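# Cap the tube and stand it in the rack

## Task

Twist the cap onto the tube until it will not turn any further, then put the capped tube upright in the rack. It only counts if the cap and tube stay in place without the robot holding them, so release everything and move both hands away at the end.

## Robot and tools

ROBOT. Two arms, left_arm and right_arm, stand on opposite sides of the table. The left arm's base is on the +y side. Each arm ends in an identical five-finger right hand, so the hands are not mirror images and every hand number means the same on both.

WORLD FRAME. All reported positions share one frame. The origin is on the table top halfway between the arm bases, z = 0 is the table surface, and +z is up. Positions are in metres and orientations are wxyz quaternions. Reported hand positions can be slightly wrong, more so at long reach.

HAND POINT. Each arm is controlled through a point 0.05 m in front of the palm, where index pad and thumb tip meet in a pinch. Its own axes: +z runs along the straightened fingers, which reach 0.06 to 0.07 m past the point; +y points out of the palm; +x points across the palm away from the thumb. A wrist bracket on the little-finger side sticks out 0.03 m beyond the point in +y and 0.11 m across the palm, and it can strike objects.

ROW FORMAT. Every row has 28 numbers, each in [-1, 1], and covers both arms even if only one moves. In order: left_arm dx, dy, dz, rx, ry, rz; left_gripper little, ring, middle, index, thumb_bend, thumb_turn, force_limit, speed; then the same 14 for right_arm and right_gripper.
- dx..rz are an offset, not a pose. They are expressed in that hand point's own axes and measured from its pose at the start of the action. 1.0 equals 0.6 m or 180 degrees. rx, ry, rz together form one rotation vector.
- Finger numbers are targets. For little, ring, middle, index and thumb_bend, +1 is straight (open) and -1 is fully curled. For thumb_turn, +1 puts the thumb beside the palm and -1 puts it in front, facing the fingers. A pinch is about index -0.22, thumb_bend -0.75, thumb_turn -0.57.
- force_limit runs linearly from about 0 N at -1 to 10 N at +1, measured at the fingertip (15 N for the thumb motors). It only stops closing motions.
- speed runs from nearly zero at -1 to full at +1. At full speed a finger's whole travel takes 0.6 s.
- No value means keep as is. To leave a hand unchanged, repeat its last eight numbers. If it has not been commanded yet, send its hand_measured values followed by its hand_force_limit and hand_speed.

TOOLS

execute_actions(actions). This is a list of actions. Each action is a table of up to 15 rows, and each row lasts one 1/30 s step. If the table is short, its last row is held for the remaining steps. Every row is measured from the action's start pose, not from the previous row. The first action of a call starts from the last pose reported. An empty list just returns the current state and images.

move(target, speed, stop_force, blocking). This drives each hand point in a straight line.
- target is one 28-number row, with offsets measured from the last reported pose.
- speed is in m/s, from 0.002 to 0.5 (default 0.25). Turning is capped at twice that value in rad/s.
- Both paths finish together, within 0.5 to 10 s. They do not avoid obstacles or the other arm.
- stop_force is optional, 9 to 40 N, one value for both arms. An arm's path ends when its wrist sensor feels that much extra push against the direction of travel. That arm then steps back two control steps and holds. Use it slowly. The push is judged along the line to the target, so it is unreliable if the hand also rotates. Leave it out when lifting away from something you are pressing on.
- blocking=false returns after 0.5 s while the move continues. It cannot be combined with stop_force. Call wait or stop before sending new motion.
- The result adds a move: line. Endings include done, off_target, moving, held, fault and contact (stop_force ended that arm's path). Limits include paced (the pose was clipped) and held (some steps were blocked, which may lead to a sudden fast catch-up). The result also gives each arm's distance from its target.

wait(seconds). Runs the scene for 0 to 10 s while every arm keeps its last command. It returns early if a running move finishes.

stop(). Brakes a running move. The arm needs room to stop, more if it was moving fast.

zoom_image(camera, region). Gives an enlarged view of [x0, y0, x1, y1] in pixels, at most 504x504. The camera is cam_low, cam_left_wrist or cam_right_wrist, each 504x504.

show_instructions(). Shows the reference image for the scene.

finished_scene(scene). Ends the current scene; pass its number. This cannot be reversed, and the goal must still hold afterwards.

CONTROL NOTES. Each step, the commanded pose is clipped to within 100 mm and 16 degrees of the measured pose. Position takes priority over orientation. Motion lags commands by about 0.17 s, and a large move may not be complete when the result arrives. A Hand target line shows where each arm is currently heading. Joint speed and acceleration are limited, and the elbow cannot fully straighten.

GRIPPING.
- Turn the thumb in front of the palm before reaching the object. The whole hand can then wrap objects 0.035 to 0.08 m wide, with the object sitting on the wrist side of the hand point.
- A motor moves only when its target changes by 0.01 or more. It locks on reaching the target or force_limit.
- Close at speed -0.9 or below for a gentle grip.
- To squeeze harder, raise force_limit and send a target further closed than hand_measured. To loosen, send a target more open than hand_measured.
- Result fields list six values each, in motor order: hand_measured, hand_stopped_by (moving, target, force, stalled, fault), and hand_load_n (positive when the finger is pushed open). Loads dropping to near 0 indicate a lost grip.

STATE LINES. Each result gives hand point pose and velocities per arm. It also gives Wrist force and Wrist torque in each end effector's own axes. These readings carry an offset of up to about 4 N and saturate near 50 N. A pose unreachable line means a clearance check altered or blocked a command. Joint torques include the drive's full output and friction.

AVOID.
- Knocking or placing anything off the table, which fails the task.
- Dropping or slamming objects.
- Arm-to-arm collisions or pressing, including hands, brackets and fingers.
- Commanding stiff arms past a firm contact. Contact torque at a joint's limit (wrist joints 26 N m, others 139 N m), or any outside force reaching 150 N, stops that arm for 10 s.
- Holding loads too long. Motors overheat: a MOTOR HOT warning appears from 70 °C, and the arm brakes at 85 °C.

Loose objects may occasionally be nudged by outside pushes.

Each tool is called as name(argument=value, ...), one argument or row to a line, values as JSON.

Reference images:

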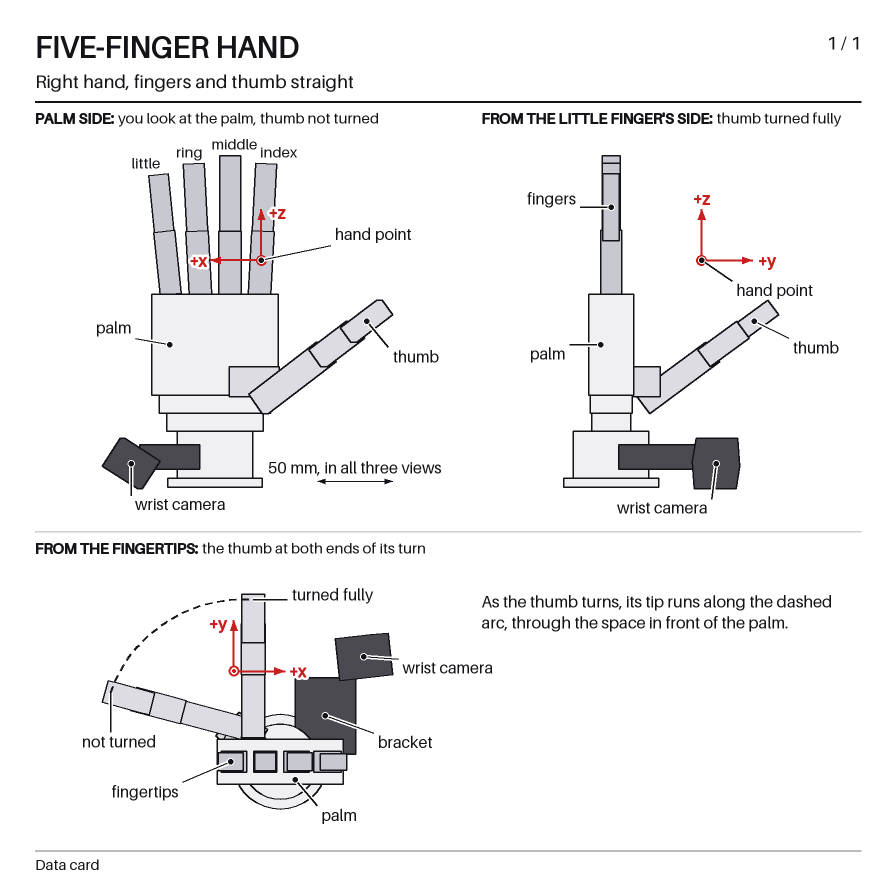

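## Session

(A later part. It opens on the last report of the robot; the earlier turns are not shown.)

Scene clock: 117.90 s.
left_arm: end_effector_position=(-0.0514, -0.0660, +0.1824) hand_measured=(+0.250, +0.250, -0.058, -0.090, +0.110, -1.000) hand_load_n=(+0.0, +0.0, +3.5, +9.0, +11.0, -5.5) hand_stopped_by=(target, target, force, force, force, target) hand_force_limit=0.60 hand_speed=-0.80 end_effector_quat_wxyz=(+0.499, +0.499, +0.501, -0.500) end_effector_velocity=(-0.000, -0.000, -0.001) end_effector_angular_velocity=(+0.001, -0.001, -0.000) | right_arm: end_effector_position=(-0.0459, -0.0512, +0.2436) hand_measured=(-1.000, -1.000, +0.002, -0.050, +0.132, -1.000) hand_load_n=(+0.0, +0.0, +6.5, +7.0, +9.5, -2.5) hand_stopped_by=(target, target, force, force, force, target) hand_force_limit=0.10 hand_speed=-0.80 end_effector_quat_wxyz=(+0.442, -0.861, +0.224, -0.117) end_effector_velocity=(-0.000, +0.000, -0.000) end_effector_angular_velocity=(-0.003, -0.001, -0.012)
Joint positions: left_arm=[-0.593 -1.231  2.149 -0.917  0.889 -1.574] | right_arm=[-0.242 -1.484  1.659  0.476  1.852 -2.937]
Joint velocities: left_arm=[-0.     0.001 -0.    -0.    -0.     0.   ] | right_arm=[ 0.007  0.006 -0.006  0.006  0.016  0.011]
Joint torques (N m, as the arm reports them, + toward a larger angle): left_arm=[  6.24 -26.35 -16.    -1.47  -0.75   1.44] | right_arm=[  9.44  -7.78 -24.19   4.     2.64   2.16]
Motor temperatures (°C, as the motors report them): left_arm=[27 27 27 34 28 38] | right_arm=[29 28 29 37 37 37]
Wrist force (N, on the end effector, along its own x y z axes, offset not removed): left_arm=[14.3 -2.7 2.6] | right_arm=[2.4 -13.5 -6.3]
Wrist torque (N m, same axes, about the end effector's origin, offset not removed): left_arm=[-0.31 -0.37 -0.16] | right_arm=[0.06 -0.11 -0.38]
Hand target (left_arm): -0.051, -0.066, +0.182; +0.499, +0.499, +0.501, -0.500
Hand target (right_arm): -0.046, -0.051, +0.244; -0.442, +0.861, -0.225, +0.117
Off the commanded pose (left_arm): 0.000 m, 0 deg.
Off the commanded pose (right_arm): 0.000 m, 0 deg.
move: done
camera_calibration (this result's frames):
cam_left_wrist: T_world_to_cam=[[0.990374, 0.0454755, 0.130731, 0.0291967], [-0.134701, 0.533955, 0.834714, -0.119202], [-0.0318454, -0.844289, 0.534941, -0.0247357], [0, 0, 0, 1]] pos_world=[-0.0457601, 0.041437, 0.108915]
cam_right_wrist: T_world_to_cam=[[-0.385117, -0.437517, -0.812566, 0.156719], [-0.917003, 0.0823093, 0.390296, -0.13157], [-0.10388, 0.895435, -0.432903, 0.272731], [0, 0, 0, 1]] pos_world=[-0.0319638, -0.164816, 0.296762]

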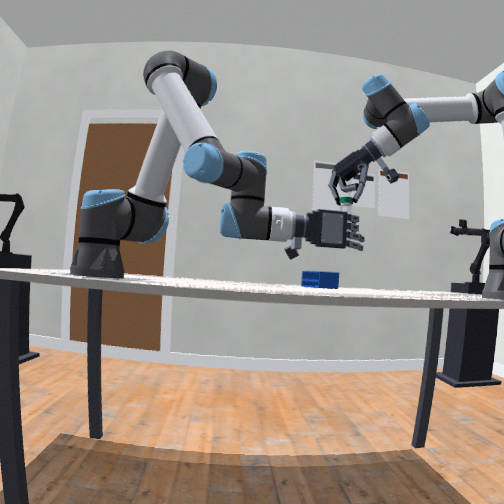

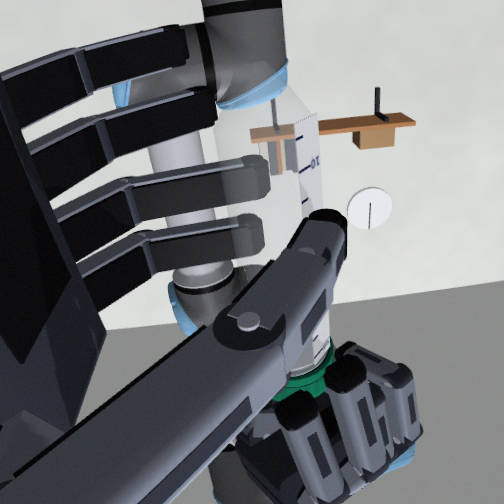

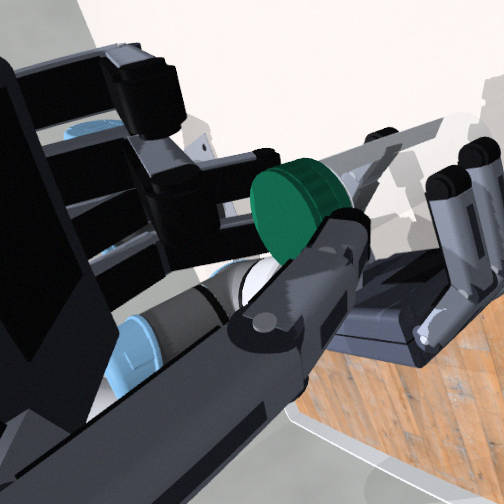

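move(
  target=[0,0,0,0,0,0,0.25,0.25,-0.3,-0.3,0.0,-1,0.6,-0.8,0.013,-0.0064,0.0093,-0.0015,0.203,0.1455,-1,-1,-0.3,-0.3,-0.1,-1,0.1,-0.8],
  speed=0.3,
)

execute_actions(
  actions=[
    [[0,0,0,0,0,0,0.25,0.25,-0.3,-0.3,0.0,-1,0.6,-0.8,0,0,0,0,0,0,-1,-1,0.35,0.35,0.5,-1,0,0]],
  ],
)

move(
  target=[0,0,0,0,0,0,0.25,0.25,-0.3,-0.3,0.0,-1,0.6,-0.8,0.0273,0.015,-0.0237,0.0045,-0.608,-0.4355,-1,-1,0.35,0.35,0.5,-1,0,0],
  speed=0.5,
)

zoom_image(
  camera="cam_left_wrist",
  region=[230,310,370,450],
)

zoom_image(
  camera="cam_right_wrist",
  region=[230,80,504,300],
)

Scene clock: 120.23 s.
left_arm: end_effector_position=(-0.0514, -0.0660, +0.1824) hand_measured=(+0.250, +0.250, -0.058, -0.090, +0.110, -1.000) hand_load_n=(+0.0, +0.0, +3.5, +8.0, +11.0, -6.5) hand_stopped_by=(target, target, force, force, force, target) hand_force_limit=0.60 hand_speed=-0.80 end_effector_quat_wxyz=(+0.499, +0.499, +0.501, -0.500) end_effector_velocity=(-0.000, +0.000, +0.000) end_effector_angular_velocity=(-0.001, +0.001, +0.000) | right_arm: end_effector_position=(-0.0359, -0.0492, +0.2433) hand_measured=(-1.000, -1.000, +0.002, -0.050, +0.132, -1.000) hand_load_n=(+0.0, +0.0, +6.0, +7.0, +10.0, -1.5) hand_stopped_by=(target, target, force, force, force, target) hand_force_limit=0.10 hand_speed=-0.80 end_effector_quat_wxyz=(+0.363, -0.711, +0.536, -0.276) end_effector_velocity=(-0.000, -0.000, -0.000) end_effector_angular_velocity=(-0.005, +0.002, -0.013)
Joint positions: left_arm=[-0.593 -1.231  2.149 -0.917  0.889 -1.574] | right_arm=[-0.022 -1.115  1.312  1.08   2.485 -1.94 ]
Joint velocities: left_arm=[-0.    -0.001 -0.     0.    -0.    -0.   ] | right_arm=[ 0.002  0.01  -0.01   0.023  0.002  0.024]
Joint torques (N m, as the arm reports them, + toward a larger angle): left_arm=[  6.41 -25.89 -16.2   -1.51  -0.66   1.59] | right_arm=[  8.92 -20.94 -25.8    3.48   1.84   2.15]
Motor temperatures (°C, as the motors report them): left_arm=[27 27 27 34 28 38] | right_arm=[29 28 29 37 37 37]
Wrist force (N, on the end effector, along its own x y z axes, offset not removed): left_arm=[12.0 -3.4 1.6] | right_arm=[-2.4 -11.9 -2.9]
Wrist torque (N m, same axes, about the end effector's origin, offset not removed): left_arm=[-0.50 -0.44 -0.05] | right_arm=[-0.13 0.44 -0.39]
Hand target (left_arm): -0.051, -0.066, +0.182; +0.499, +0.499, +0.501, -0.500
Hand target (right_arm): -0.036, -0.049, +0.243; -0.362, +0.710, -0.537, +0.276
Off the commanded pose (left_arm): 0.000 m, 0 deg.
Off the commanded pose (right_arm): 0.000 m, 0 deg.
move: done
camera_calibration (this result's frames):
cam_left_wrist: T_world_to_cam=[[0.990374, 0.0454753, 0.130731, 0.0291967], [-0.134701, 0.533955, 0.834714, -0.119202], [-0.0318454, -0.844289, 0.534941, -0.0247357], [0, 0, 0, 1]] pos_world=[-0.0457601, 0.041437, 0.108915]
cam_right_wrist: T_world_to_cam=[[-0.583654, -0.0390977, -0.811061, 0.173339], [-0.590759, 0.705722, 0.391101, -0.0802349], [0.557092, 0.707409, -0.434995, 0.286846], [0, 0, 0, 1]] pos_world=[-0.106029, -0.139517, 0.296745]

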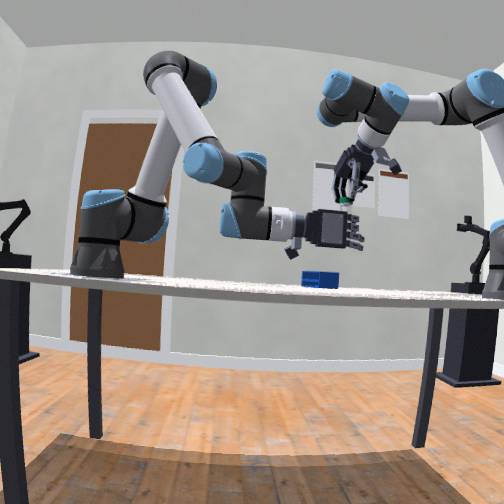

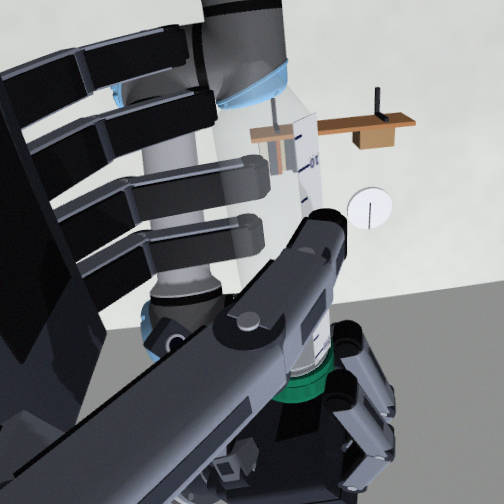

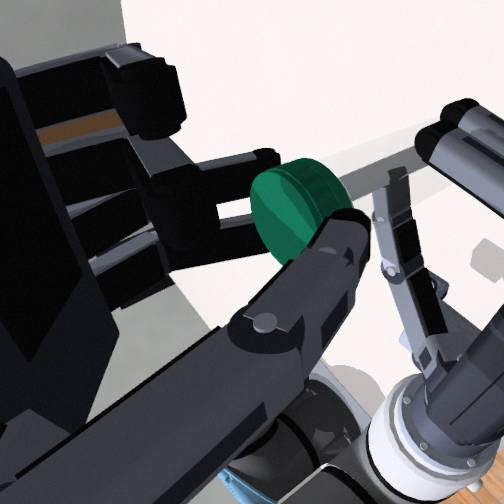

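Scene clock: 120.73 s.
left_arm: end_effector_position=(-0.0514, -0.0660, +0.1824) hand_measured=(+0.250, +0.250, -0.058, -0.090, +0.110, -1.000) hand_load_n=(+0.0, +0.0, +3.0, +8.0, +11.0, -2.0) hand_stopped_by=(target, target, force, force, force, target) hand_force_limit=0.60 hand_speed=-0.80 end_effector_quat_wxyz=(+0.499, +0.499, +0.501, -0.500) end_effector_velocity=(-0.000, +0.000, -0.000) end_effector_angular_velocity=(+0.000, +0.000, -0.000) | right_arm: end_effector_position=(-0.0359, -0.0492, +0.2433) hand_measured=(-1.000, -1.000, +0.350, +0.350, +0.500, -1.000) hand_load_n=(+0.0, +0.0, +0.0, +0.0, +0.0, +0.0) hand_stopped_by=(target, target, target, target, moving, target) hand_force_limit=0.00 hand_speed=0.00 end_effector_quat_wxyz=(+0.363, -0.711, +0.536, -0.276) end_effector_velocity=(+0.000, +0.000, -0.000) end_effector_angular_velocity=(-0.001, -0.000, +0.001)
Joint positions: left_arm=[-0.593 -1.231  2.149 -0.917  0.889 -1.574] | right_arm=[-0.022 -1.115  1.312  1.08   2.485 -1.939]
Joint velocities: left_arm=[-0.     0.001  0.    -0.     0.    -0.001] | right_arm=[ 0.    -0.     0.    -0.001  0.    -0.002]
Joint torques (N m, as the arm reports them, + toward a larger angle): left_arm=[  5.26 -27.44 -16.56  -1.46  -0.74   1.53] | right_arm=[ -3.99 -45.2   -6.63   0.31  -1.2   -2.36]
Motor temperatures (°C, as the motors report them): left_arm=[27 27 27 34 28 38] | right_arm=[29 28 29 37 37 37]
Wrist force (N, on the end effector, along its own x y z axes, offset not removed): left_arm=[1.5 -1.9 1.3] | right_arm=[2.2 -4.7 -3.2]
Wrist torque (N m, same axes, about the end effector's origin, offset not removed): left_arm=[-0.57 -0.45 -0.04] | right_arm=[-0.57 0.11 0.00]
Hand target (left_arm): -0.051, -0.066, +0.182; +0.499, +0.499, +0.501, -0.500
Hand target (right_arm): -0.036, -0.049, +0.243; -0.363, +0.711, -0.536, +0.276
Off the commanded pose (left_arm): 0.000 m, 0 deg.
Off the commanded pose (right_arm): 0.000 m, 0 deg.
camera_calibration (this result's frames):
cam_left_wrist: T_world_to_cam=[[0.990374, 0.0454754, 0.130731, 0.0291967], [-0.134701, 0.533955, 0.834714, -0.119202], [-0.0318454, -0.844289, 0.534941, -0.0247357], [0, 0, 0, 1]] pos_world=[-0.0457601, 0.041437, 0.108915]
cam_right_wrist: T_world_to_cam=[[-0.583598, -0.0392009, -0.811096, 0.173293], [-0.590805, 0.705748, 0.390985, -0.0802077], [0.557103, 0.707377, -0.435033, 0.286833], [0, 0, 0, 1]] pos_world=[-0.106049, -0.1395, 0.296699]

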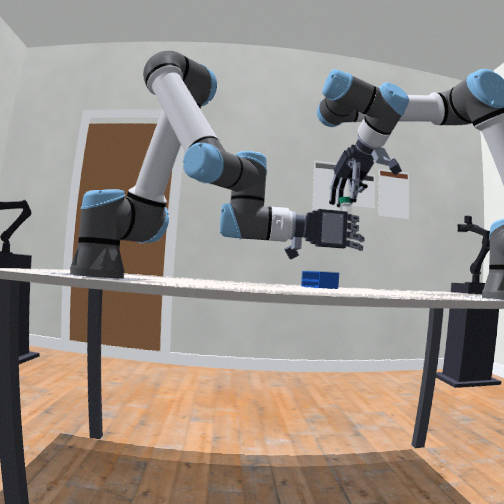

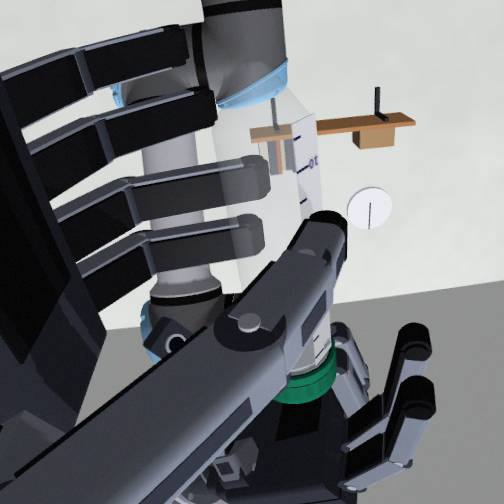

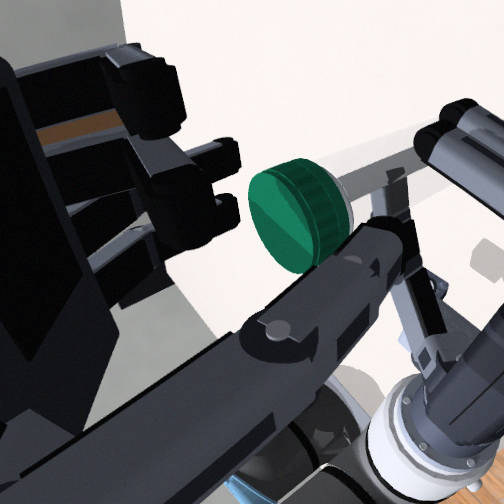

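Scene clock: 123.90 s.
left_arm: end_effector_position=(-0.0514, -0.0660, +0.1824) hand_measured=(+0.250, +0.250, -0.058, -0.090, +0.110, -1.000) hand_load_n=(+0.0, +0.0, +3.0, +8.0, +11.0, -2.0) hand_stopped_by=(target, target, force, force, force, target) hand_force_limit=0.60 hand_speed=-0.80 end_effector_quat_wxyz=(+0.499, +0.499, +0.501, -0.500) end_effector_velocity=(-0.000, +0.000, +0.000) end_effector_angular_velocity=(-0.000, -0.001, -0.000) | right_arm: end_effector_position=(-0.0474, -0.0695, +0.2443) hand_measured=(-1.000, -1.000, +0.350, +0.350, +0.500, -1.000) hand_load_n=(+0.0, +0.0, +0.0, +0.0, +0.0, +0.0) hand_stopped_by=(target, target, target, target, target, target) hand_force_limit=0.00 hand_speed=0.00 end_effector_quat_wxyz=(-0.398, +0.767, +0.448, -0.227) end_effector_velocity=(+0.000, -0.000, -0.001) end_effector_angular_velocity=(-0.004, -0.000, +0.013)
Joint positions: left_arm=[-0.593 -1.231  2.149 -0.917  0.889 -1.574] | right_arm=[-0.655 -1.104  1.392  1.361  0.62  -4.818]
Joint velocities: left_arm=[-0.    -0.001  0.     0.    -0.     0.001] | right_arm=[ 0.001  0.009 -0.005  0.015  0.003 -0.019]
Joint torques (N m, as the arm reports them, + toward a larger angle): left_arm=[  5.83 -26.15 -16.    -1.62  -0.74   1.64] | right_arm=[  7.94 -27.13 -28.25   4.42   1.62  -2.34]
Motor temperatures (°C, as the motors report them): left_arm=[27 27 27 34 28 38] | right_arm=[29 28 29 37 37 37]
Wrist force (N, on the end effector, along its own x y z axes, offset not removed): left_arm=[1.1 -2.0 1.4] | right_arm=[0.6 0.8 -1.8]
Wrist torque (N m, same axes, about the end effector's origin, offset not removed): left_arm=[-0.60 -0.40 0.03] | right_arm=[0.37 0.24 0.09]
Hand target (left_arm): -0.051, -0.066, +0.182; +0.499, +0.499, +0.501, -0.500
Hand target (right_arm): -0.047, -0.069, +0.244; -0.398, +0.767, +0.449, -0.228
Off the commanded pose (left_arm): 0.000 m, 0 deg.
Off the commanded pose (right_arm): 0.000 m, 0 deg.
move: done
camera_calibration (this result's frames):
cam_left_wrist: T_world_to_cam=[[0.990374, 0.0454755, 0.130731, 0.0291967], [-0.134701, 0.533955, 0.834714, -0.119202], [-0.0318453, -0.844289, 0.534941, -0.0247356], [0, 0, 0, 1]] pos_world=[-0.0457601, 0.041437, 0.108915]
cam_right_wrist: T_world_to_cam=[[0.434903, -0.382746, -0.815086, 0.192012], [-0.087382, -0.918837, 0.384841, -0.160566], [-0.896228, -0.0961447, -0.43305, 0.182803], [0, 0, 0, 1]] pos_world=[0.0662962, -0.0564659, 0.297462]

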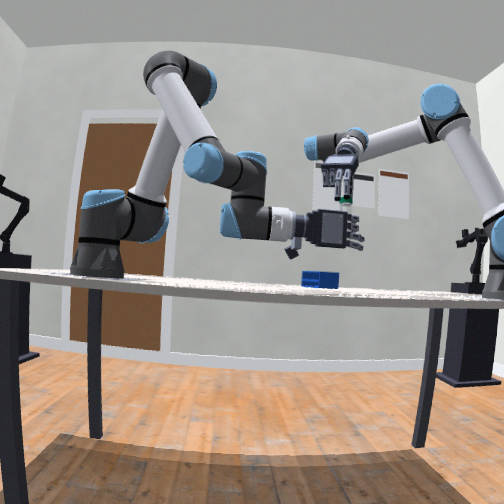

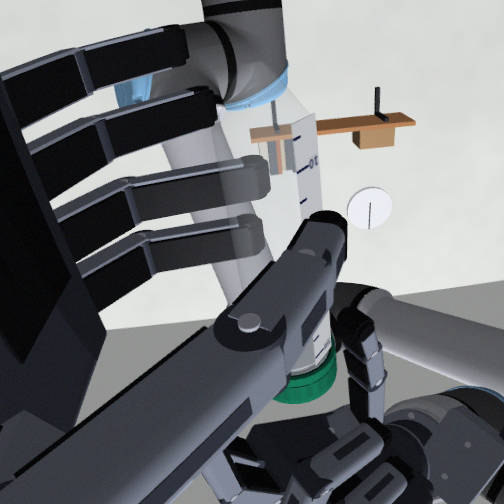

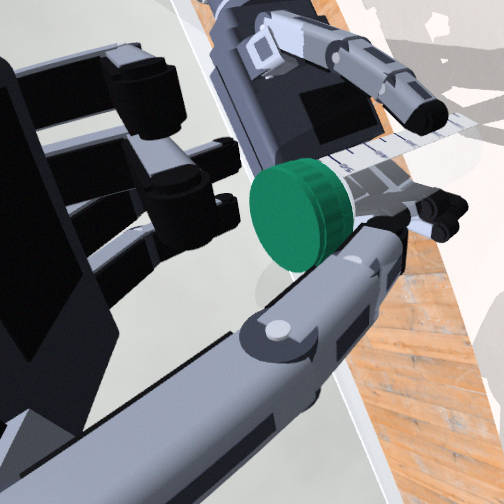

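Region (230, 310, 370, 450) of cam_left_wrist's 504x504 image, scaled by 3.600, with more detail than that image has.

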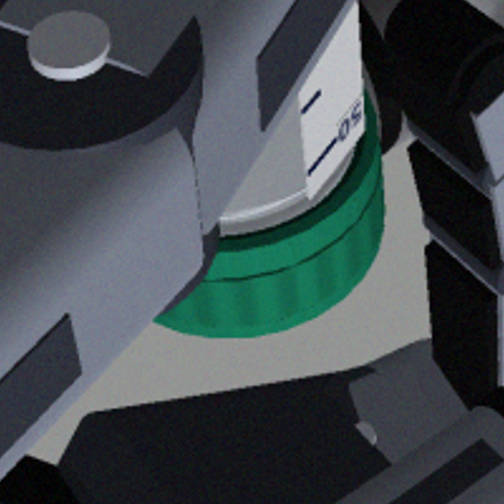

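Region (230, 80, 504, 300) of cam_right_wrist's 504x504 image, scaled by 1.839, with more detail than that image has; it fills the top 405 rows of this view, and the rest is white.

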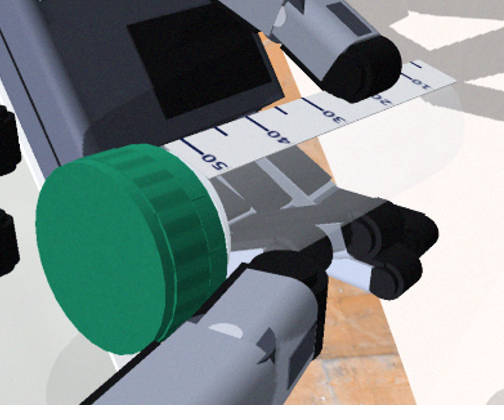

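move(
  target=[0,0.006,-0.005,0,0.014,0.009,0.25,0.25,-0.3,-0.3,0.0,-1,0.6,-0.8,0,0,0,0,0,0,-1,-1,0.35,0.35,0.5,-1,0,0],
  speed=0.05,
)

execute_actions(
  actions=[
    [[0,0,0,0,0,0,0.25,0.25,-0.3,-0.3,0.0,-1,0.6,-0.8,0,0,0,0,0,0,-1,-1,0.12,0.08,0.19,-1,0,0]],
    [[0,0,0,0,0,0,0.25,0.25,-0.3,-0.3,0.0,-1,0.6,-0.8,0,0,0,0,0,0,-1,-1,-0.3,-0.3,-0.1,-1,0.1,-0.8]],
    [[0,0,0,0,0,0,0.25,0.25,-0.3,-0.3,0.0,-1,0.6,-0.8,0,0.0014,0.001,0,0,0,-1,-1,-0.3,-0.3,-0.1,-1,0.1,-0.8]],
  ],
)

move(
  target=[0,0,0,0,0,0,0.25,0.25,-0.3,-0.3,0.0,-1,0.6,-0.8,0.013,-0.0062,0.0095,-0.0015,0.203,0.1455,-1,-1,-0.3,-0.3,-0.1,-1,0.1,-0.8],
  speed=0.4,
)

move(
  target=[0,0,0,0,0,0,0.25,0.25,-0.3,-0.3,0.0,-1,0.6,-0.8,0.013,-0.0064,0.0093,-0.0015,0.203,0.1455,-1,-1,-0.3,-0.3,-0.1,-1,0.1,-0.8],
  speed=0.4,
)

move(
  target=[0,0,0,0,0,0,0.25,0.25,-0.3,-0.3,0.0,-1,0.6,-0.8,0.013,-0.0066,0.0092,-0.0015,0.203,0.1455,-1,-1,-0.3,-0.3,-0.1,-1,0.1,-0.8],
  speed=0.4,
)

execute_actions(
  actions=[
    [[0,0,0,0,0,0,0.25,0.25,-0.3,-0.3,0.0,-1,0.6,-0.8,0,0,0,0,0,0,-1,-1,0.35,0.35,0.5,-1,0,0]],
  ],
)

Scene clock: 125.70 s.
left_arm: end_effector_position=(-0.0479, -0.0631, +0.1824) hand_measured=(+0.250, +0.250, -0.058, -0.090, +0.110, -1.000) hand_load_n=(+0.0, +0.0, +3.0, +8.0, +11.0, -2.0) hand_stopped_by=(target, target, force, force, force, target) hand_force_limit=0.60 hand_speed=-0.80 end_effector_quat_wxyz=(+0.495, +0.516, +0.505, -0.482) end_effector_velocity=(+0.001, +0.001, +0.000) end_effector_angular_velocity=(+0.010, -0.006, +0.000) | right_arm: end_effector_position=(-0.0474, -0.0695, +0.2443) hand_measured=(-1.000, -1.000, +0.350, +0.350, +0.500, -1.000) hand_load_n=(+0.0, +0.0, +0.0, +0.0, +0.0, +0.0) hand_stopped_by=(target, target, target, target, target, target) hand_force_limit=0.00 hand_speed=0.00 end_effector_quat_wxyz=(-0.398, +0.767, +0.449, -0.227) end_effector_velocity=(+0.000, -0.000, -0.000) end_effector_angular_velocity=(-0.001, -0.001, -0.000)
Joint positions: left_arm=[-0.591 -1.251  2.143 -0.836  0.892 -1.581] | right_arm=[-0.655 -1.104  1.392  1.361  0.62  -4.818]
Joint velocities: left_arm=[ 0.    -0.005 -0.002  0.019  0.    -0.002] | right_arm=[-0.     0.     0.    -0.001  0.001  0.001]
Joint torques (N m, as the arm reports them, + toward a larger angle): left_arm=[  9.59 -37.6  -26.52   0.64   1.57  -2.15] | right_arm=[ -9.19 -45.86  -5.89   0.79  -3.8    2.36]
Motor temperatures (°C, as the motors report them): left_arm=[27 27 27 34 28 38] | right_arm=[29 28 29 37 37 37]
Wrist force (N, on the end effector, along its own x y z axes, offset not removed): left_arm=[0.6 -0.8 1.2] | right_arm=[3.5 0.9 2.3]
Wrist torque (N m, same axes, about the end effector's origin, offset not removed): left_arm=[-0.39 -0.30 -0.04] | right_arm=[0.07 -0.59 0.20]
Hand target (left_arm): -0.048, -0.063, +0.182; +0.495, +0.517, +0.505, -0.482
Hand target (right_arm): -0.047, -0.069, +0.244; -0.398, +0.767, +0.448, -0.227
Off the commanded pose (left_arm): 0.000 m, 0 deg.
Off the commanded pose (right_arm): 0.000 m, 0 deg.
move: done
camera_calibration (this result's frames):
cam_left_wrist: T_world_to_cam=[[0.986367, 0.0391439, 0.159837, 0.0196824], [-0.157953, 0.49767, 0.852863, -0.127007], [-0.0461614, -0.866483, 0.497068, -0.0173098], [0, 0, 0, 1]] pos_world=[-0.0402742, 0.0474383, 0.113778]
cam_right_wrist: T_world_to_cam=[[0.434914, -0.382742, -0.815082, 0.192011], [-0.0873377, -0.918834, 0.384859, -0.160565], [-0.896227, -0.0961932, -0.433041, 0.182788], [0, 0, 0, 1]] pos_world=[0.0662884, -0.056459, 0.297454]

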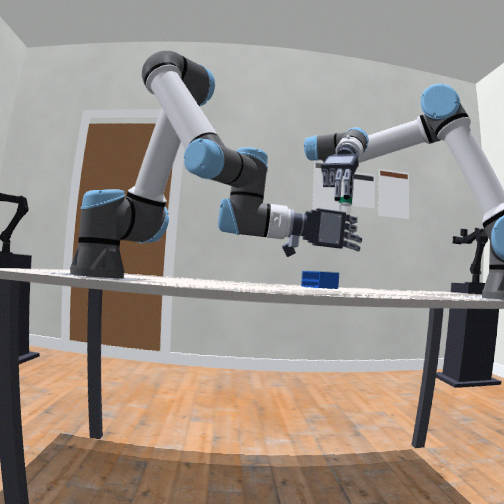

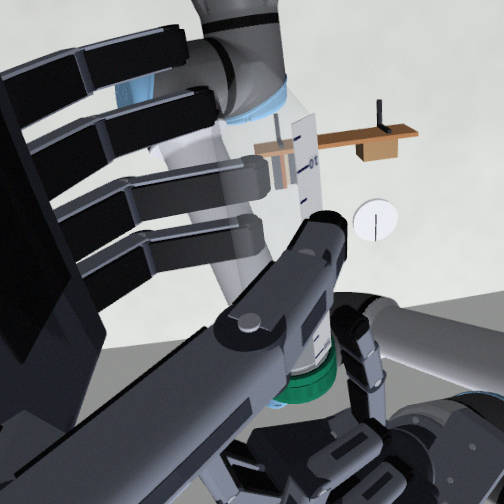

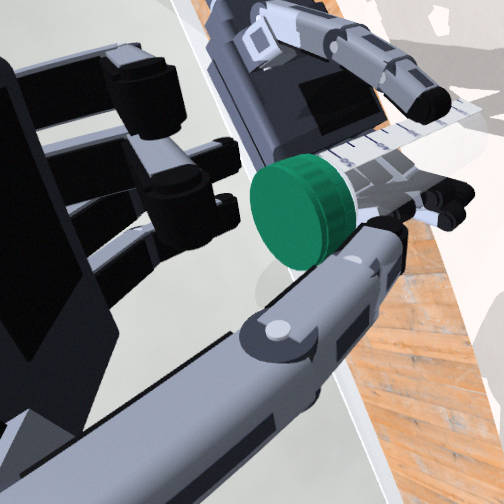

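Scene clock: 127.20 s.
left_arm: end_effector_position=(-0.0479, -0.0631, +0.1825) hand_measured=(+0.250, +0.250, -0.058, -0.090, +0.110, -1.000) hand_load_n=(+0.0, +0.0, +4.0, +8.5, +10.5, -3.5) hand_stopped_by=(target, target, force, force, force, target) hand_force_limit=0.60 hand_speed=-0.80 end_effector_quat_wxyz=(+0.495, +0.516, +0.505, -0.483) end_effector_velocity=(+0.000, -0.000, +0.001) end_effector_angular_velocity=(-0.002, +0.003, +0.001) | right_arm: end_effector_position=(-0.0474, -0.0695, +0.2433) hand_measured=(-1.000, -1.000, +0.012, -0.050, +0.122, -1.000) hand_load_n=(+0.0, +0.0, +4.5, +5.0, +8.0, -1.5) hand_stopped_by=(target, target, force, force, force, target) hand_force_limit=0.10 hand_speed=-0.80 end_effector_quat_wxyz=(-0.398, +0.767, +0.449, -0.227) end_effector_velocity=(-0.000, -0.000, -0.000) end_effector_angular_velocity=(+0.000, -0.001, +0.000)
Joint positions: left_arm=[-0.591 -1.251  2.143 -0.836  0.892 -1.581] | right_arm=[-0.655 -1.103  1.393  1.359  0.62  -4.818]
Joint velocities: left_arm=[ 0.001 -0.002 -0.    -0.    -0.    -0.002] | right_arm=[ 0.    -0.     0.    -0.001  0.001  0.   ]
Joint torques (N m, as the arm reports them, + toward a larger angle): left_arm=[  8.83 -21.94 -16.49  -2.53   1.2   -0.53] | right_arm=[ -6.25 -22.31  -3.31  -0.35  -1.36   1.57]
Motor temperatures (°C, as the motors report them): left_arm=[27 27 27 34 28 38] | right_arm=[29 28 29 37 37 37]
Wrist force (N, on the end effector, along its own x y z axes, offset not removed): left_arm=[10.7 -1.9 3.8] | right_arm=[2.1 -13.2 -7.0]
Wrist torque (N m, same axes, about the end effector's origin, offset not removed): left_arm=[-0.47 -0.36 -0.05] | right_arm=[-0.82 0.18 0.02]
Hand target (left_arm): -0.048, -0.063, +0.183; +0.495, +0.516, +0.505, -0.483
Hand target (right_arm): -0.047, -0.069, +0.243; -0.398, +0.767, +0.448, -0.227
Off the commanded pose (left_arm): 0.000 m, 0 deg.
Off the commanded pose (right_arm): 0.000 m, 0 deg.
camera_calibration (this result's frames):
cam_left_wrist: T_world_to_cam=[[0.986405, 0.039169, 0.159599, 0.0197262], [-0.157752, 0.497806, 0.852821, -0.127051], [-0.046045, -0.866403, 0.497217, -0.0173966], [0, 0, 0, 1]] pos_world=[-0.0403017, 0.0474019, 0.113854]
cam_right_wrist: T_world_to_cam=[[0.434911, -0.382667, -0.815119, 0.19124], [-0.0873593, -0.918872, 0.384764, -0.160166], [-0.896226, -0.09613, -0.433057, 0.182375], [0, 0, 0, 1]] pos_world=[0.0662845, -0.0564594, 0.296488]

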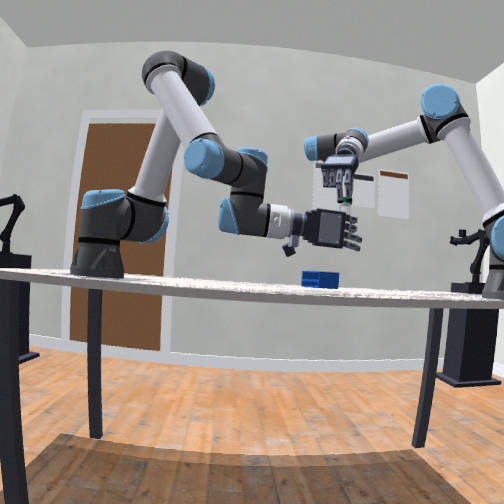

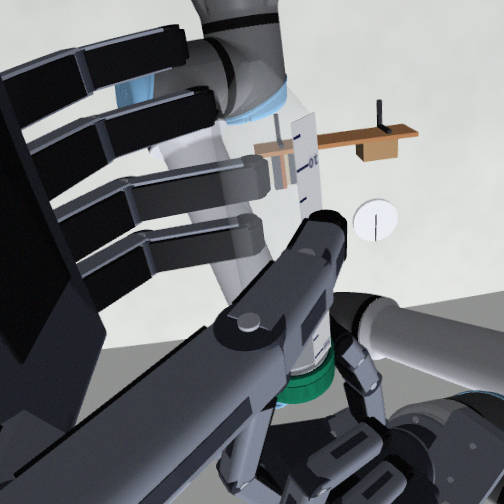

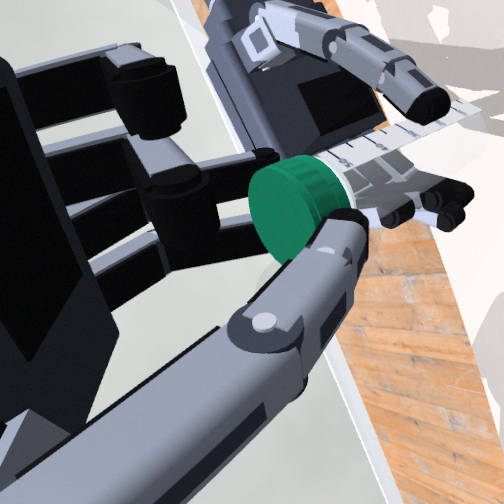

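Scene clock: 128.87 s.
left_arm: end_effector_position=(-0.0479, -0.0631, +0.1825) hand_measured=(+0.250, +0.250, -0.058, -0.090, +0.110, -1.000) hand_load_n=(+0.0, +0.0, +3.5, +9.0, +10.5, -3.0) hand_stopped_by=(target, target, force, force, force, target) hand_force_limit=0.60 hand_speed=-0.80 end_effector_quat_wxyz=(+0.495, +0.516, +0.505, -0.483) end_effector_velocity=(+0.000, -0.000, -0.001) end_effector_angular_velocity=(+0.002, -0.001, +0.000) | right_arm: end_effector_position=(-0.0494, -0.0592, +0.2434) hand_measured=(-1.000, -1.000, +0.012, -0.050, +0.122, -1.000) hand_load_n=(+0.0, +0.0, +5.0, +5.0, +8.0, -1.0) hand_stopped_by=(target, target, force, force, force, target) hand_force_limit=0.10 hand_speed=-0.80 end_effector_quat_wxyz=(-0.455, +0.880, +0.121, -0.060) end_effector_velocity=(+0.000, -0.000, -0.001) end_effector_angular_velocity=(-0.000, -0.004, -0.011)
Joint positions: left_arm=[-0.591 -1.251  2.143 -0.836  0.892 -1.581] | right_arm=[-0.577 -1.468  1.665  0.582  0.969 -3.657]
Joint velocities: left_arm=[ 0.     0.003 -0.     0.    -0.    -0.001] | right_arm=[ 0.005 -0.004  0.004 -0.007  0.014  0.01 ]
Joint torques (N m, as the arm reports them, + toward a larger angle): left_arm=[  9.68 -27.27 -15.59  -2.86   0.64  -0.27] | right_arm=[  8.18 -28.19  -4.08  -0.11   3.2    2.12]
Motor temperatures (°C, as the motors report them): left_arm=[27 27 27 34 28 38] | right_arm=[29 28 29 37 37 37]
Wrist force (N, on the end effector, along its own x y z axes, offset not removed): left_arm=[7.4 -1.7 4.2] | right_arm=[-3.1 -7.8 -0.5]
Wrist torque (N m, same axes, about the end effector's origin, offset not removed): left_arm=[-0.46 -0.10 -0.17] | right_arm=[-0.18 0.60 -0.13]
Hand target (left_arm): -0.048, -0.063, +0.183; +0.495, +0.516, +0.505, -0.483
Hand target (right_arm): -0.049, -0.059, +0.243; -0.455, +0.880, +0.120, -0.059
Off the commanded pose (left_arm): 0.000 m, 0 deg.
Off the commanded pose (right_arm): 0.000 m, 0 deg.
move: done
camera_calibration (this result's frames):
cam_left_wrist: T_world_to_cam=[[0.986404, 0.0391617, 0.159605, 0.0197272], [-0.157754, 0.4978, 0.852824, -0.127048], [-0.0460532, -0.866407, 0.49721, -0.0173938], [0, 0, 0, 1]] pos_world=[-0.0403023, 0.0474018, 0.113849]
cam_right_wrist: T_world_to_cam=[[0.0354354, -0.57873, -0.814749, 0.164642], [-0.709045, -0.589086, 0.3876, -0.162851], [-0.704272, 0.563959, -0.43122, 0.229759], [0, 0, 0, 1]] pos_world=[0.0405102, -0.130224, 0.29634]

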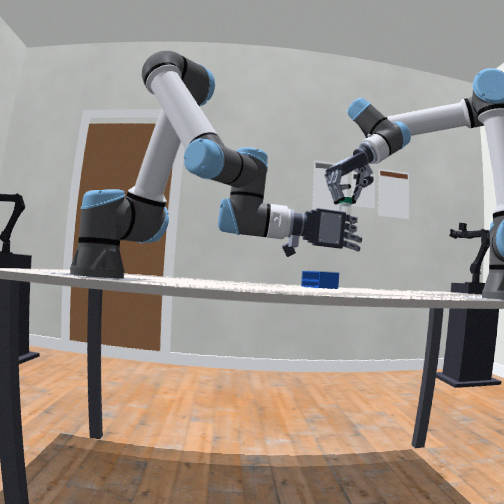

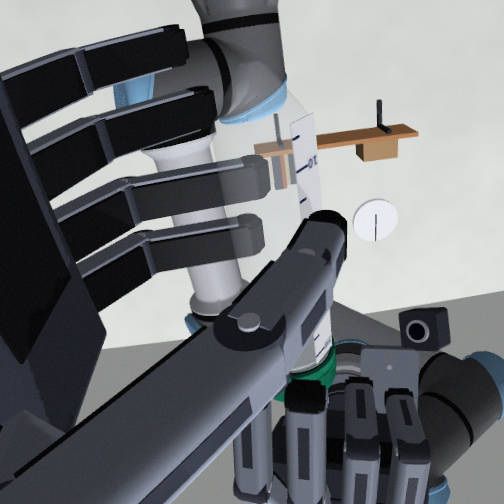

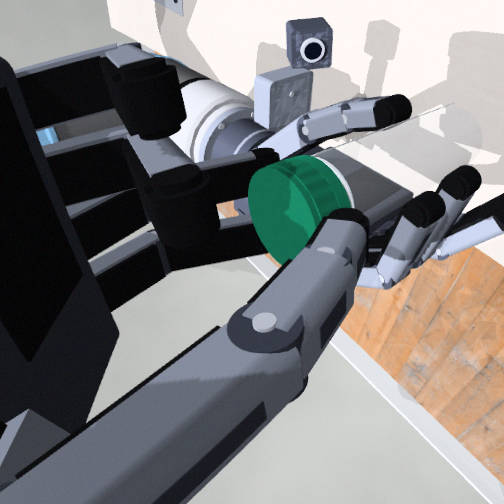

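Scene clock: 130.50 s.
left_arm: end_effector_position=(-0.0479, -0.0631, +0.1825) hand_measured=(+0.250, +0.250, -0.058, -0.090, +0.110, -1.000) hand_load_n=(+0.0, +0.0, +3.0, +9.5, +10.5, -2.0) hand_stopped_by=(target, target, force, force, force, target) hand_force_limit=0.60 hand_speed=-0.80 end_effector_quat_wxyz=(+0.495, +0.516, +0.505, -0.483) end_effector_velocity=(+0.000, -0.000, -0.000) end_effector_angular_velocity=(-0.000, +0.002, +0.001) | right_arm: end_effector_position=(-0.0438, -0.0506, +0.2435) hand_measured=(-1.000, -1.000, +0.012, -0.050, +0.122, -1.000) hand_load_n=(+0.0, +0.0, +5.0, +5.0, +8.0, -0.5) hand_stopped_by=(target, target, force, force, force, target) hand_force_limit=0.10 hand_speed=-0.80 end_effector_quat_wxyz=(+0.442, -0.860, +0.225, -0.117) end_effector_velocity=(+0.000, +0.000, -0.000) end_effector_angular_velocity=(-0.004, -0.001, -0.014)
Joint positions: left_arm=[-0.591 -1.251  2.143 -0.836  0.892 -1.581] | right_arm=[-0.247 -1.485  1.661  0.473  1.848 -2.939]
Joint velocities: left_arm=[ 0.     0.    -0.     0.    -0.    -0.002] | right_arm=[ 0.007  0.007 -0.007  0.008  0.018  0.012]
Joint torques (N m, as the arm reports them, + toward a larger angle): left_arm=[  9.6  -27.35 -15.4   -2.82   0.52  -0.25] | right_arm=[  9.05 -10.43 -27.87   3.62   3.18   2.1 ]
Motor temperatures (°C, as the motors report them): left_arm=[27 27 27 34 28 38] | right_arm=[29 28 29 37 37 37]
Wrist force (N, on the end effector, along its own x y z axes, offset not removed): left_arm=[5.7 -1.2 4.1] | right_arm=[-1.8 -7.5 0.5]
Wrist torque (N m, same axes, about the end effector's origin, offset not removed): left_arm=[-0.25 -0.12 -0.15] | right_arm=[0.09 0.42 -0.34]
Hand target (left_arm): -0.048, -0.063, +0.183; +0.495, +0.516, +0.505, -0.483
Hand target (right_arm): -0.044, -0.051, +0.243; -0.442, +0.860, -0.226, +0.117
Off the commanded pose (left_arm): 0.000 m, 0 deg.
Off the commanded pose (right_arm): 0.000 m, 0 deg.
move: done
camera_calibration (this result's frames):
cam_left_wrist: T_world_to_cam=[[0.986404, 0.0391619, 0.159605, 0.0197271], [-0.157754, 0.4978, 0.852824, -0.127048], [-0.0460531, -0.866407, 0.49721, -0.0173938], [0, 0, 0, 1]] pos_world=[-0.0403023, 0.0474018, 0.113849]
cam_right_wrist: T_world_to_cam=[[-0.386193, -0.435587, -0.813092, 0.15784], [-0.916673, 0.0830066, 0.390923, -0.12974], [-0.102789, 0.896311, -0.431348, 0.272078], [0, 0, 0, 1]] pos_world=[-0.0300056, -0.164344, 0.296417]

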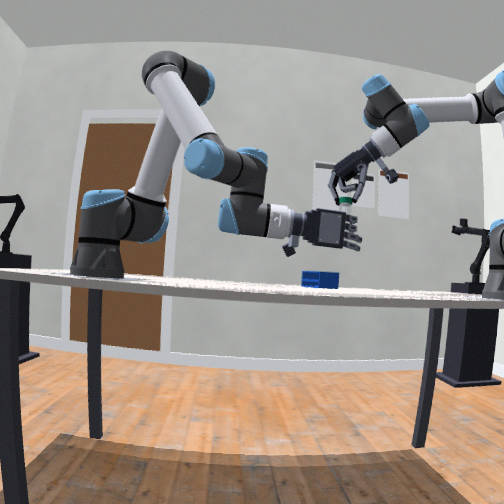

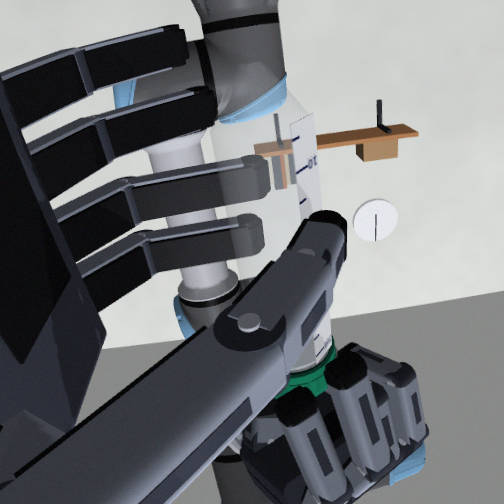

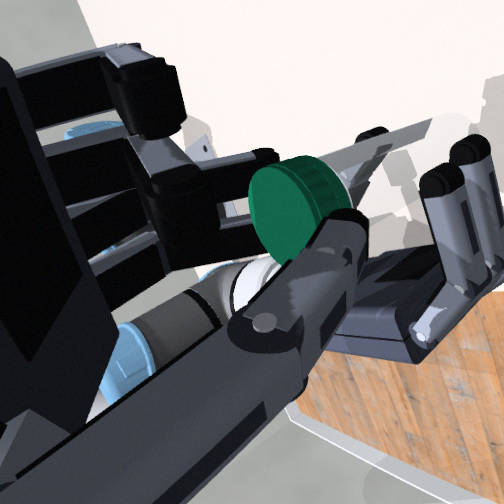

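Scene clock: 132.23 s.
left_arm: end_effector_position=(-0.0479, -0.0631, +0.1825) hand_measured=(+0.250, +0.250, -0.058, -0.090, +0.110, -1.000) hand_load_n=(+0.0, +0.0, +2.5, +10.0, +9.5, -0.5) hand_stopped_by=(target, target, force, force, force, target) hand_force_limit=0.60 hand_speed=-0.80 end_effector_quat_wxyz=(+0.495, +0.516, +0.505, -0.483) end_effector_velocity=(-0.000, +0.000, -0.000) end_effector_angular_velocity=(+0.000, +0.000, -0.000) | right_arm: end_effector_position=(-0.0338, -0.0486, +0.2433) hand_measured=(-1.000, -1.000, +0.012, -0.050, +0.122, -1.000) hand_load_n=(+0.0, +0.0, +5.5, +5.5, +7.5, -0.5) hand_stopped_by=(target, target, force, force, force, target) hand_force_limit=0.10 hand_speed=-0.80 end_effector_quat_wxyz=(+0.363, -0.710, +0.537, -0.276) end_effector_velocity=(-0.000, -0.000, +0.000) end_effector_angular_velocity=(-0.004, +0.002, -0.011)
Joint positions: left_arm=[-0.591 -1.251  2.143 -0.836  0.892 -1.581] | right_arm=[-0.027 -1.116  1.312  1.076  2.484 -1.943]
Joint velocities: left_arm=[-0.  0.  0.  0.  0. -0.] | right_arm=[ 0.001  0.007 -0.008  0.02   0.001  0.02 ]
Joint torques (N m, as the arm reports them, + toward a larger angle): left_arm=[  9.23 -26.98 -16.32  -1.15   0.57  -0.43] | right_arm=[  9.75 -24.95 -26.71   4.49   2.83   2.25]
Motor temperatures (°C, as the motors report them): left_arm=[27 27 27 34 28 38] | right_arm=[29 28 29 37 37 37]
Wrist force (N, on the end effector, along its own x y z axes, offset not removed): left_arm=[6.1 -4.6 5.9] | right_arm=[-0.8 -6.9 5.6]
Wrist torque (N m, same axes, about the end effector's origin, offset not removed): left_arm=[-0.60 -0.34 -0.01] | right_arm=[-0.31 -0.14 -0.09]
Hand target (left_arm): -0.048, -0.063, +0.183; +0.495, +0.516, +0.505, -0.483
Hand target (right_arm): -0.034, -0.049, +0.243; -0.363, +0.710, -0.537, +0.276
Off the commanded pose (left_arm): 0.000 m, 0 deg.
Off the commanded pose (right_arm): 0.000 m, 0 deg.
move: done
camera_calibration (this result's frames):
cam_left_wrist: T_world_to_cam=[[0.986405, 0.0391614, 0.159596, 0.0197296], [-0.157746, 0.497809, 0.85282, -0.127048], [-0.0460508, -0.866402, 0.497219, -0.0173969], [0, 0, 0, 1]] pos_world=[-0.0403038, 0.0474002, 0.11385]
cam_right_wrist: T_world_to_cam=[[-0.584163, -0.0367238, -0.810805, 0.174615], [-0.589291, 0.706124, 0.392586, -0.0796877], [0.558112, 0.707135, -0.434133, 0.285064], [0, 0, 0, 1]] pos_world=[-0.104053, -0.138897, 0.296618]

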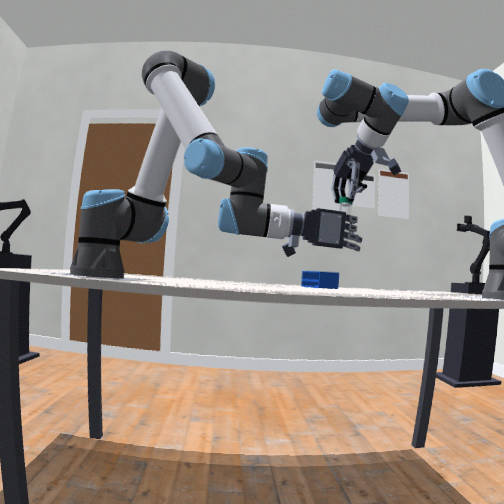

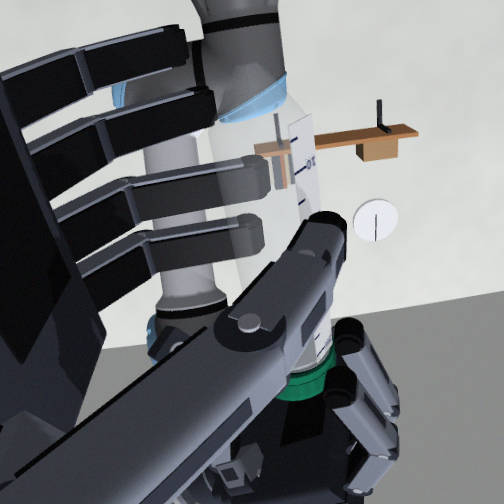

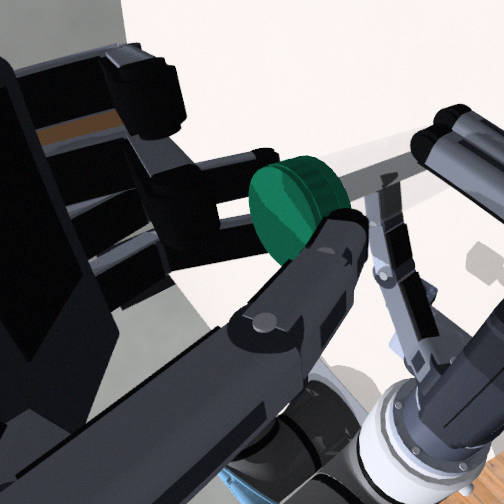

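Scene clock: 132.73 s.
left_arm: end_effector_position=(-0.0479, -0.0631, +0.1825) hand_measured=(+0.250, +0.250, -0.058, -0.090, +0.110, -1.000) hand_load_n=(+0.0, +0.0, +2.5, +7.5, +10.5, -2.0) hand_stopped_by=(target, target, force, force, force, target) hand_force_limit=0.60 hand_speed=-0.80 end_effector_quat_wxyz=(+0.495, +0.516, +0.505, -0.483) end_effector_velocity=(-0.000, +0.000, +0.000) end_effector_angular_velocity=(+0.000, -0.000, -0.001) | right_arm: end_effector_position=(-0.0338, -0.0486, +0.2433) hand_measured=(-1.000, -1.000, +0.350, +0.350, +0.500, -1.000) hand_load_n=(+0.0, +0.0, +0.0, +0.0, +0.0, +0.0) hand_stopped_by=(target, target, target, target, moving, target) hand_force_limit=0.00 hand_speed=0.00 end_effector_quat_wxyz=(+0.363, -0.710, +0.537, -0.276) end_effector_velocity=(+0.000, -0.000, +0.000) end_effector_angular_velocity=(+0.001, +0.001, -0.001)
Joint positions: left_arm=[-0.591 -1.251  2.143 -0.836  0.892 -1.581] | right_arm=[-0.027 -1.116  1.312  1.076  2.484 -1.943]
Joint velocities: left_arm=[-0.001 -0.     0.     0.     0.    -0.   ] | right_arm=[-0.    -0.001  0.     0.    -0.     0.001]
Joint torques (N m, as the arm reports them, + toward a larger angle): left_arm=[  9.07 -26.5  -15.55  -1.18   0.45  -0.35] | right_arm=[ -0.28 -44.89  -6.76   0.28   0.97  -2.31]
Motor temperatures (°C, as the motors report them): left_arm=[27 27 27 34 28 38] | right_arm=[29 28 29 37 37 37]
Wrist force (N, on the end effector, along its own x y z axes, offset not removed): left_arm=[1.6 -1.8 0.7] | right_arm=[0.9 -1.8 0.9]
Wrist torque (N m, same axes, about the end effector's origin, offset not removed): left_arm=[-0.56 -0.44 -0.02] | right_arm=[-0.12 0.17 -0.08]
Hand target (left_arm): -0.048, -0.063, +0.183; +0.495, +0.516, +0.505, -0.483
Hand target (right_arm): -0.034, -0.049, +0.243; -0.363, +0.710, -0.537, +0.276
Off the commanded pose (left_arm): 0.000 m, 0 deg.
Off the commanded pose (right_arm): 0.000 m, 0 deg.
camera_calibration (this result's frames):
cam_left_wrist: T_world_to_cam=[[0.986405, 0.0391582, 0.159596, 0.0197302], [-0.157744, 0.49781, 0.85282, -0.127048], [-0.0460534, -0.866402, 0.497219, -0.0173972], [0, 0, 0, 1]] pos_world=[-0.0403043, 0.0474, 0.11385]
cam_right_wrist: T_world_to_cam=[[-0.584132, -0.0368138, -0.810823, 0.174566], [-0.589322, 0.706148, 0.392498, -0.0796687], [0.558112, 0.707107, -0.434179, 0.285051], [0, 0, 0, 1]] pos_world=[-0.104071, -0.138877, 0.296576]

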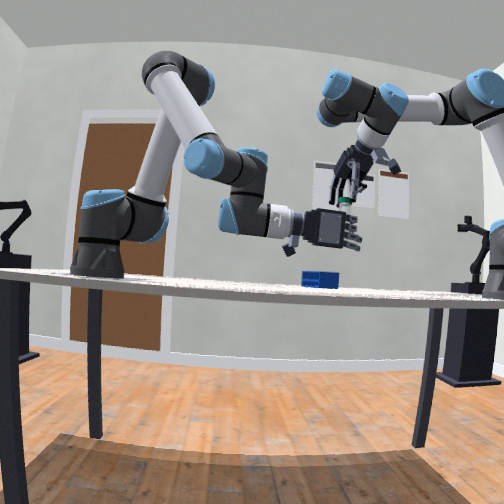

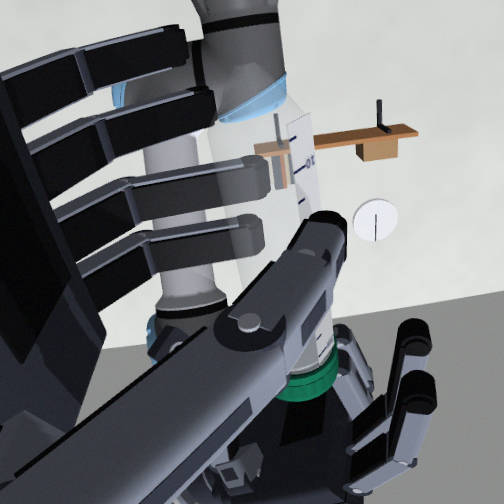

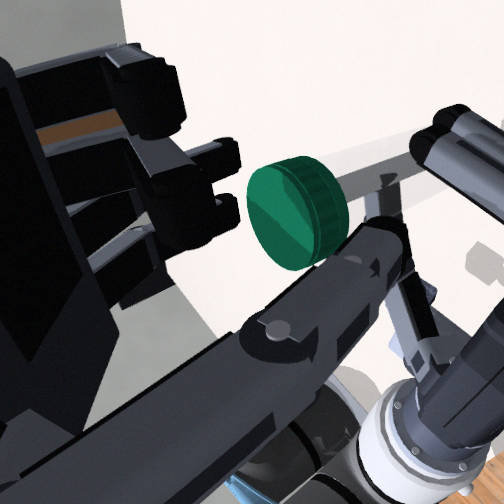

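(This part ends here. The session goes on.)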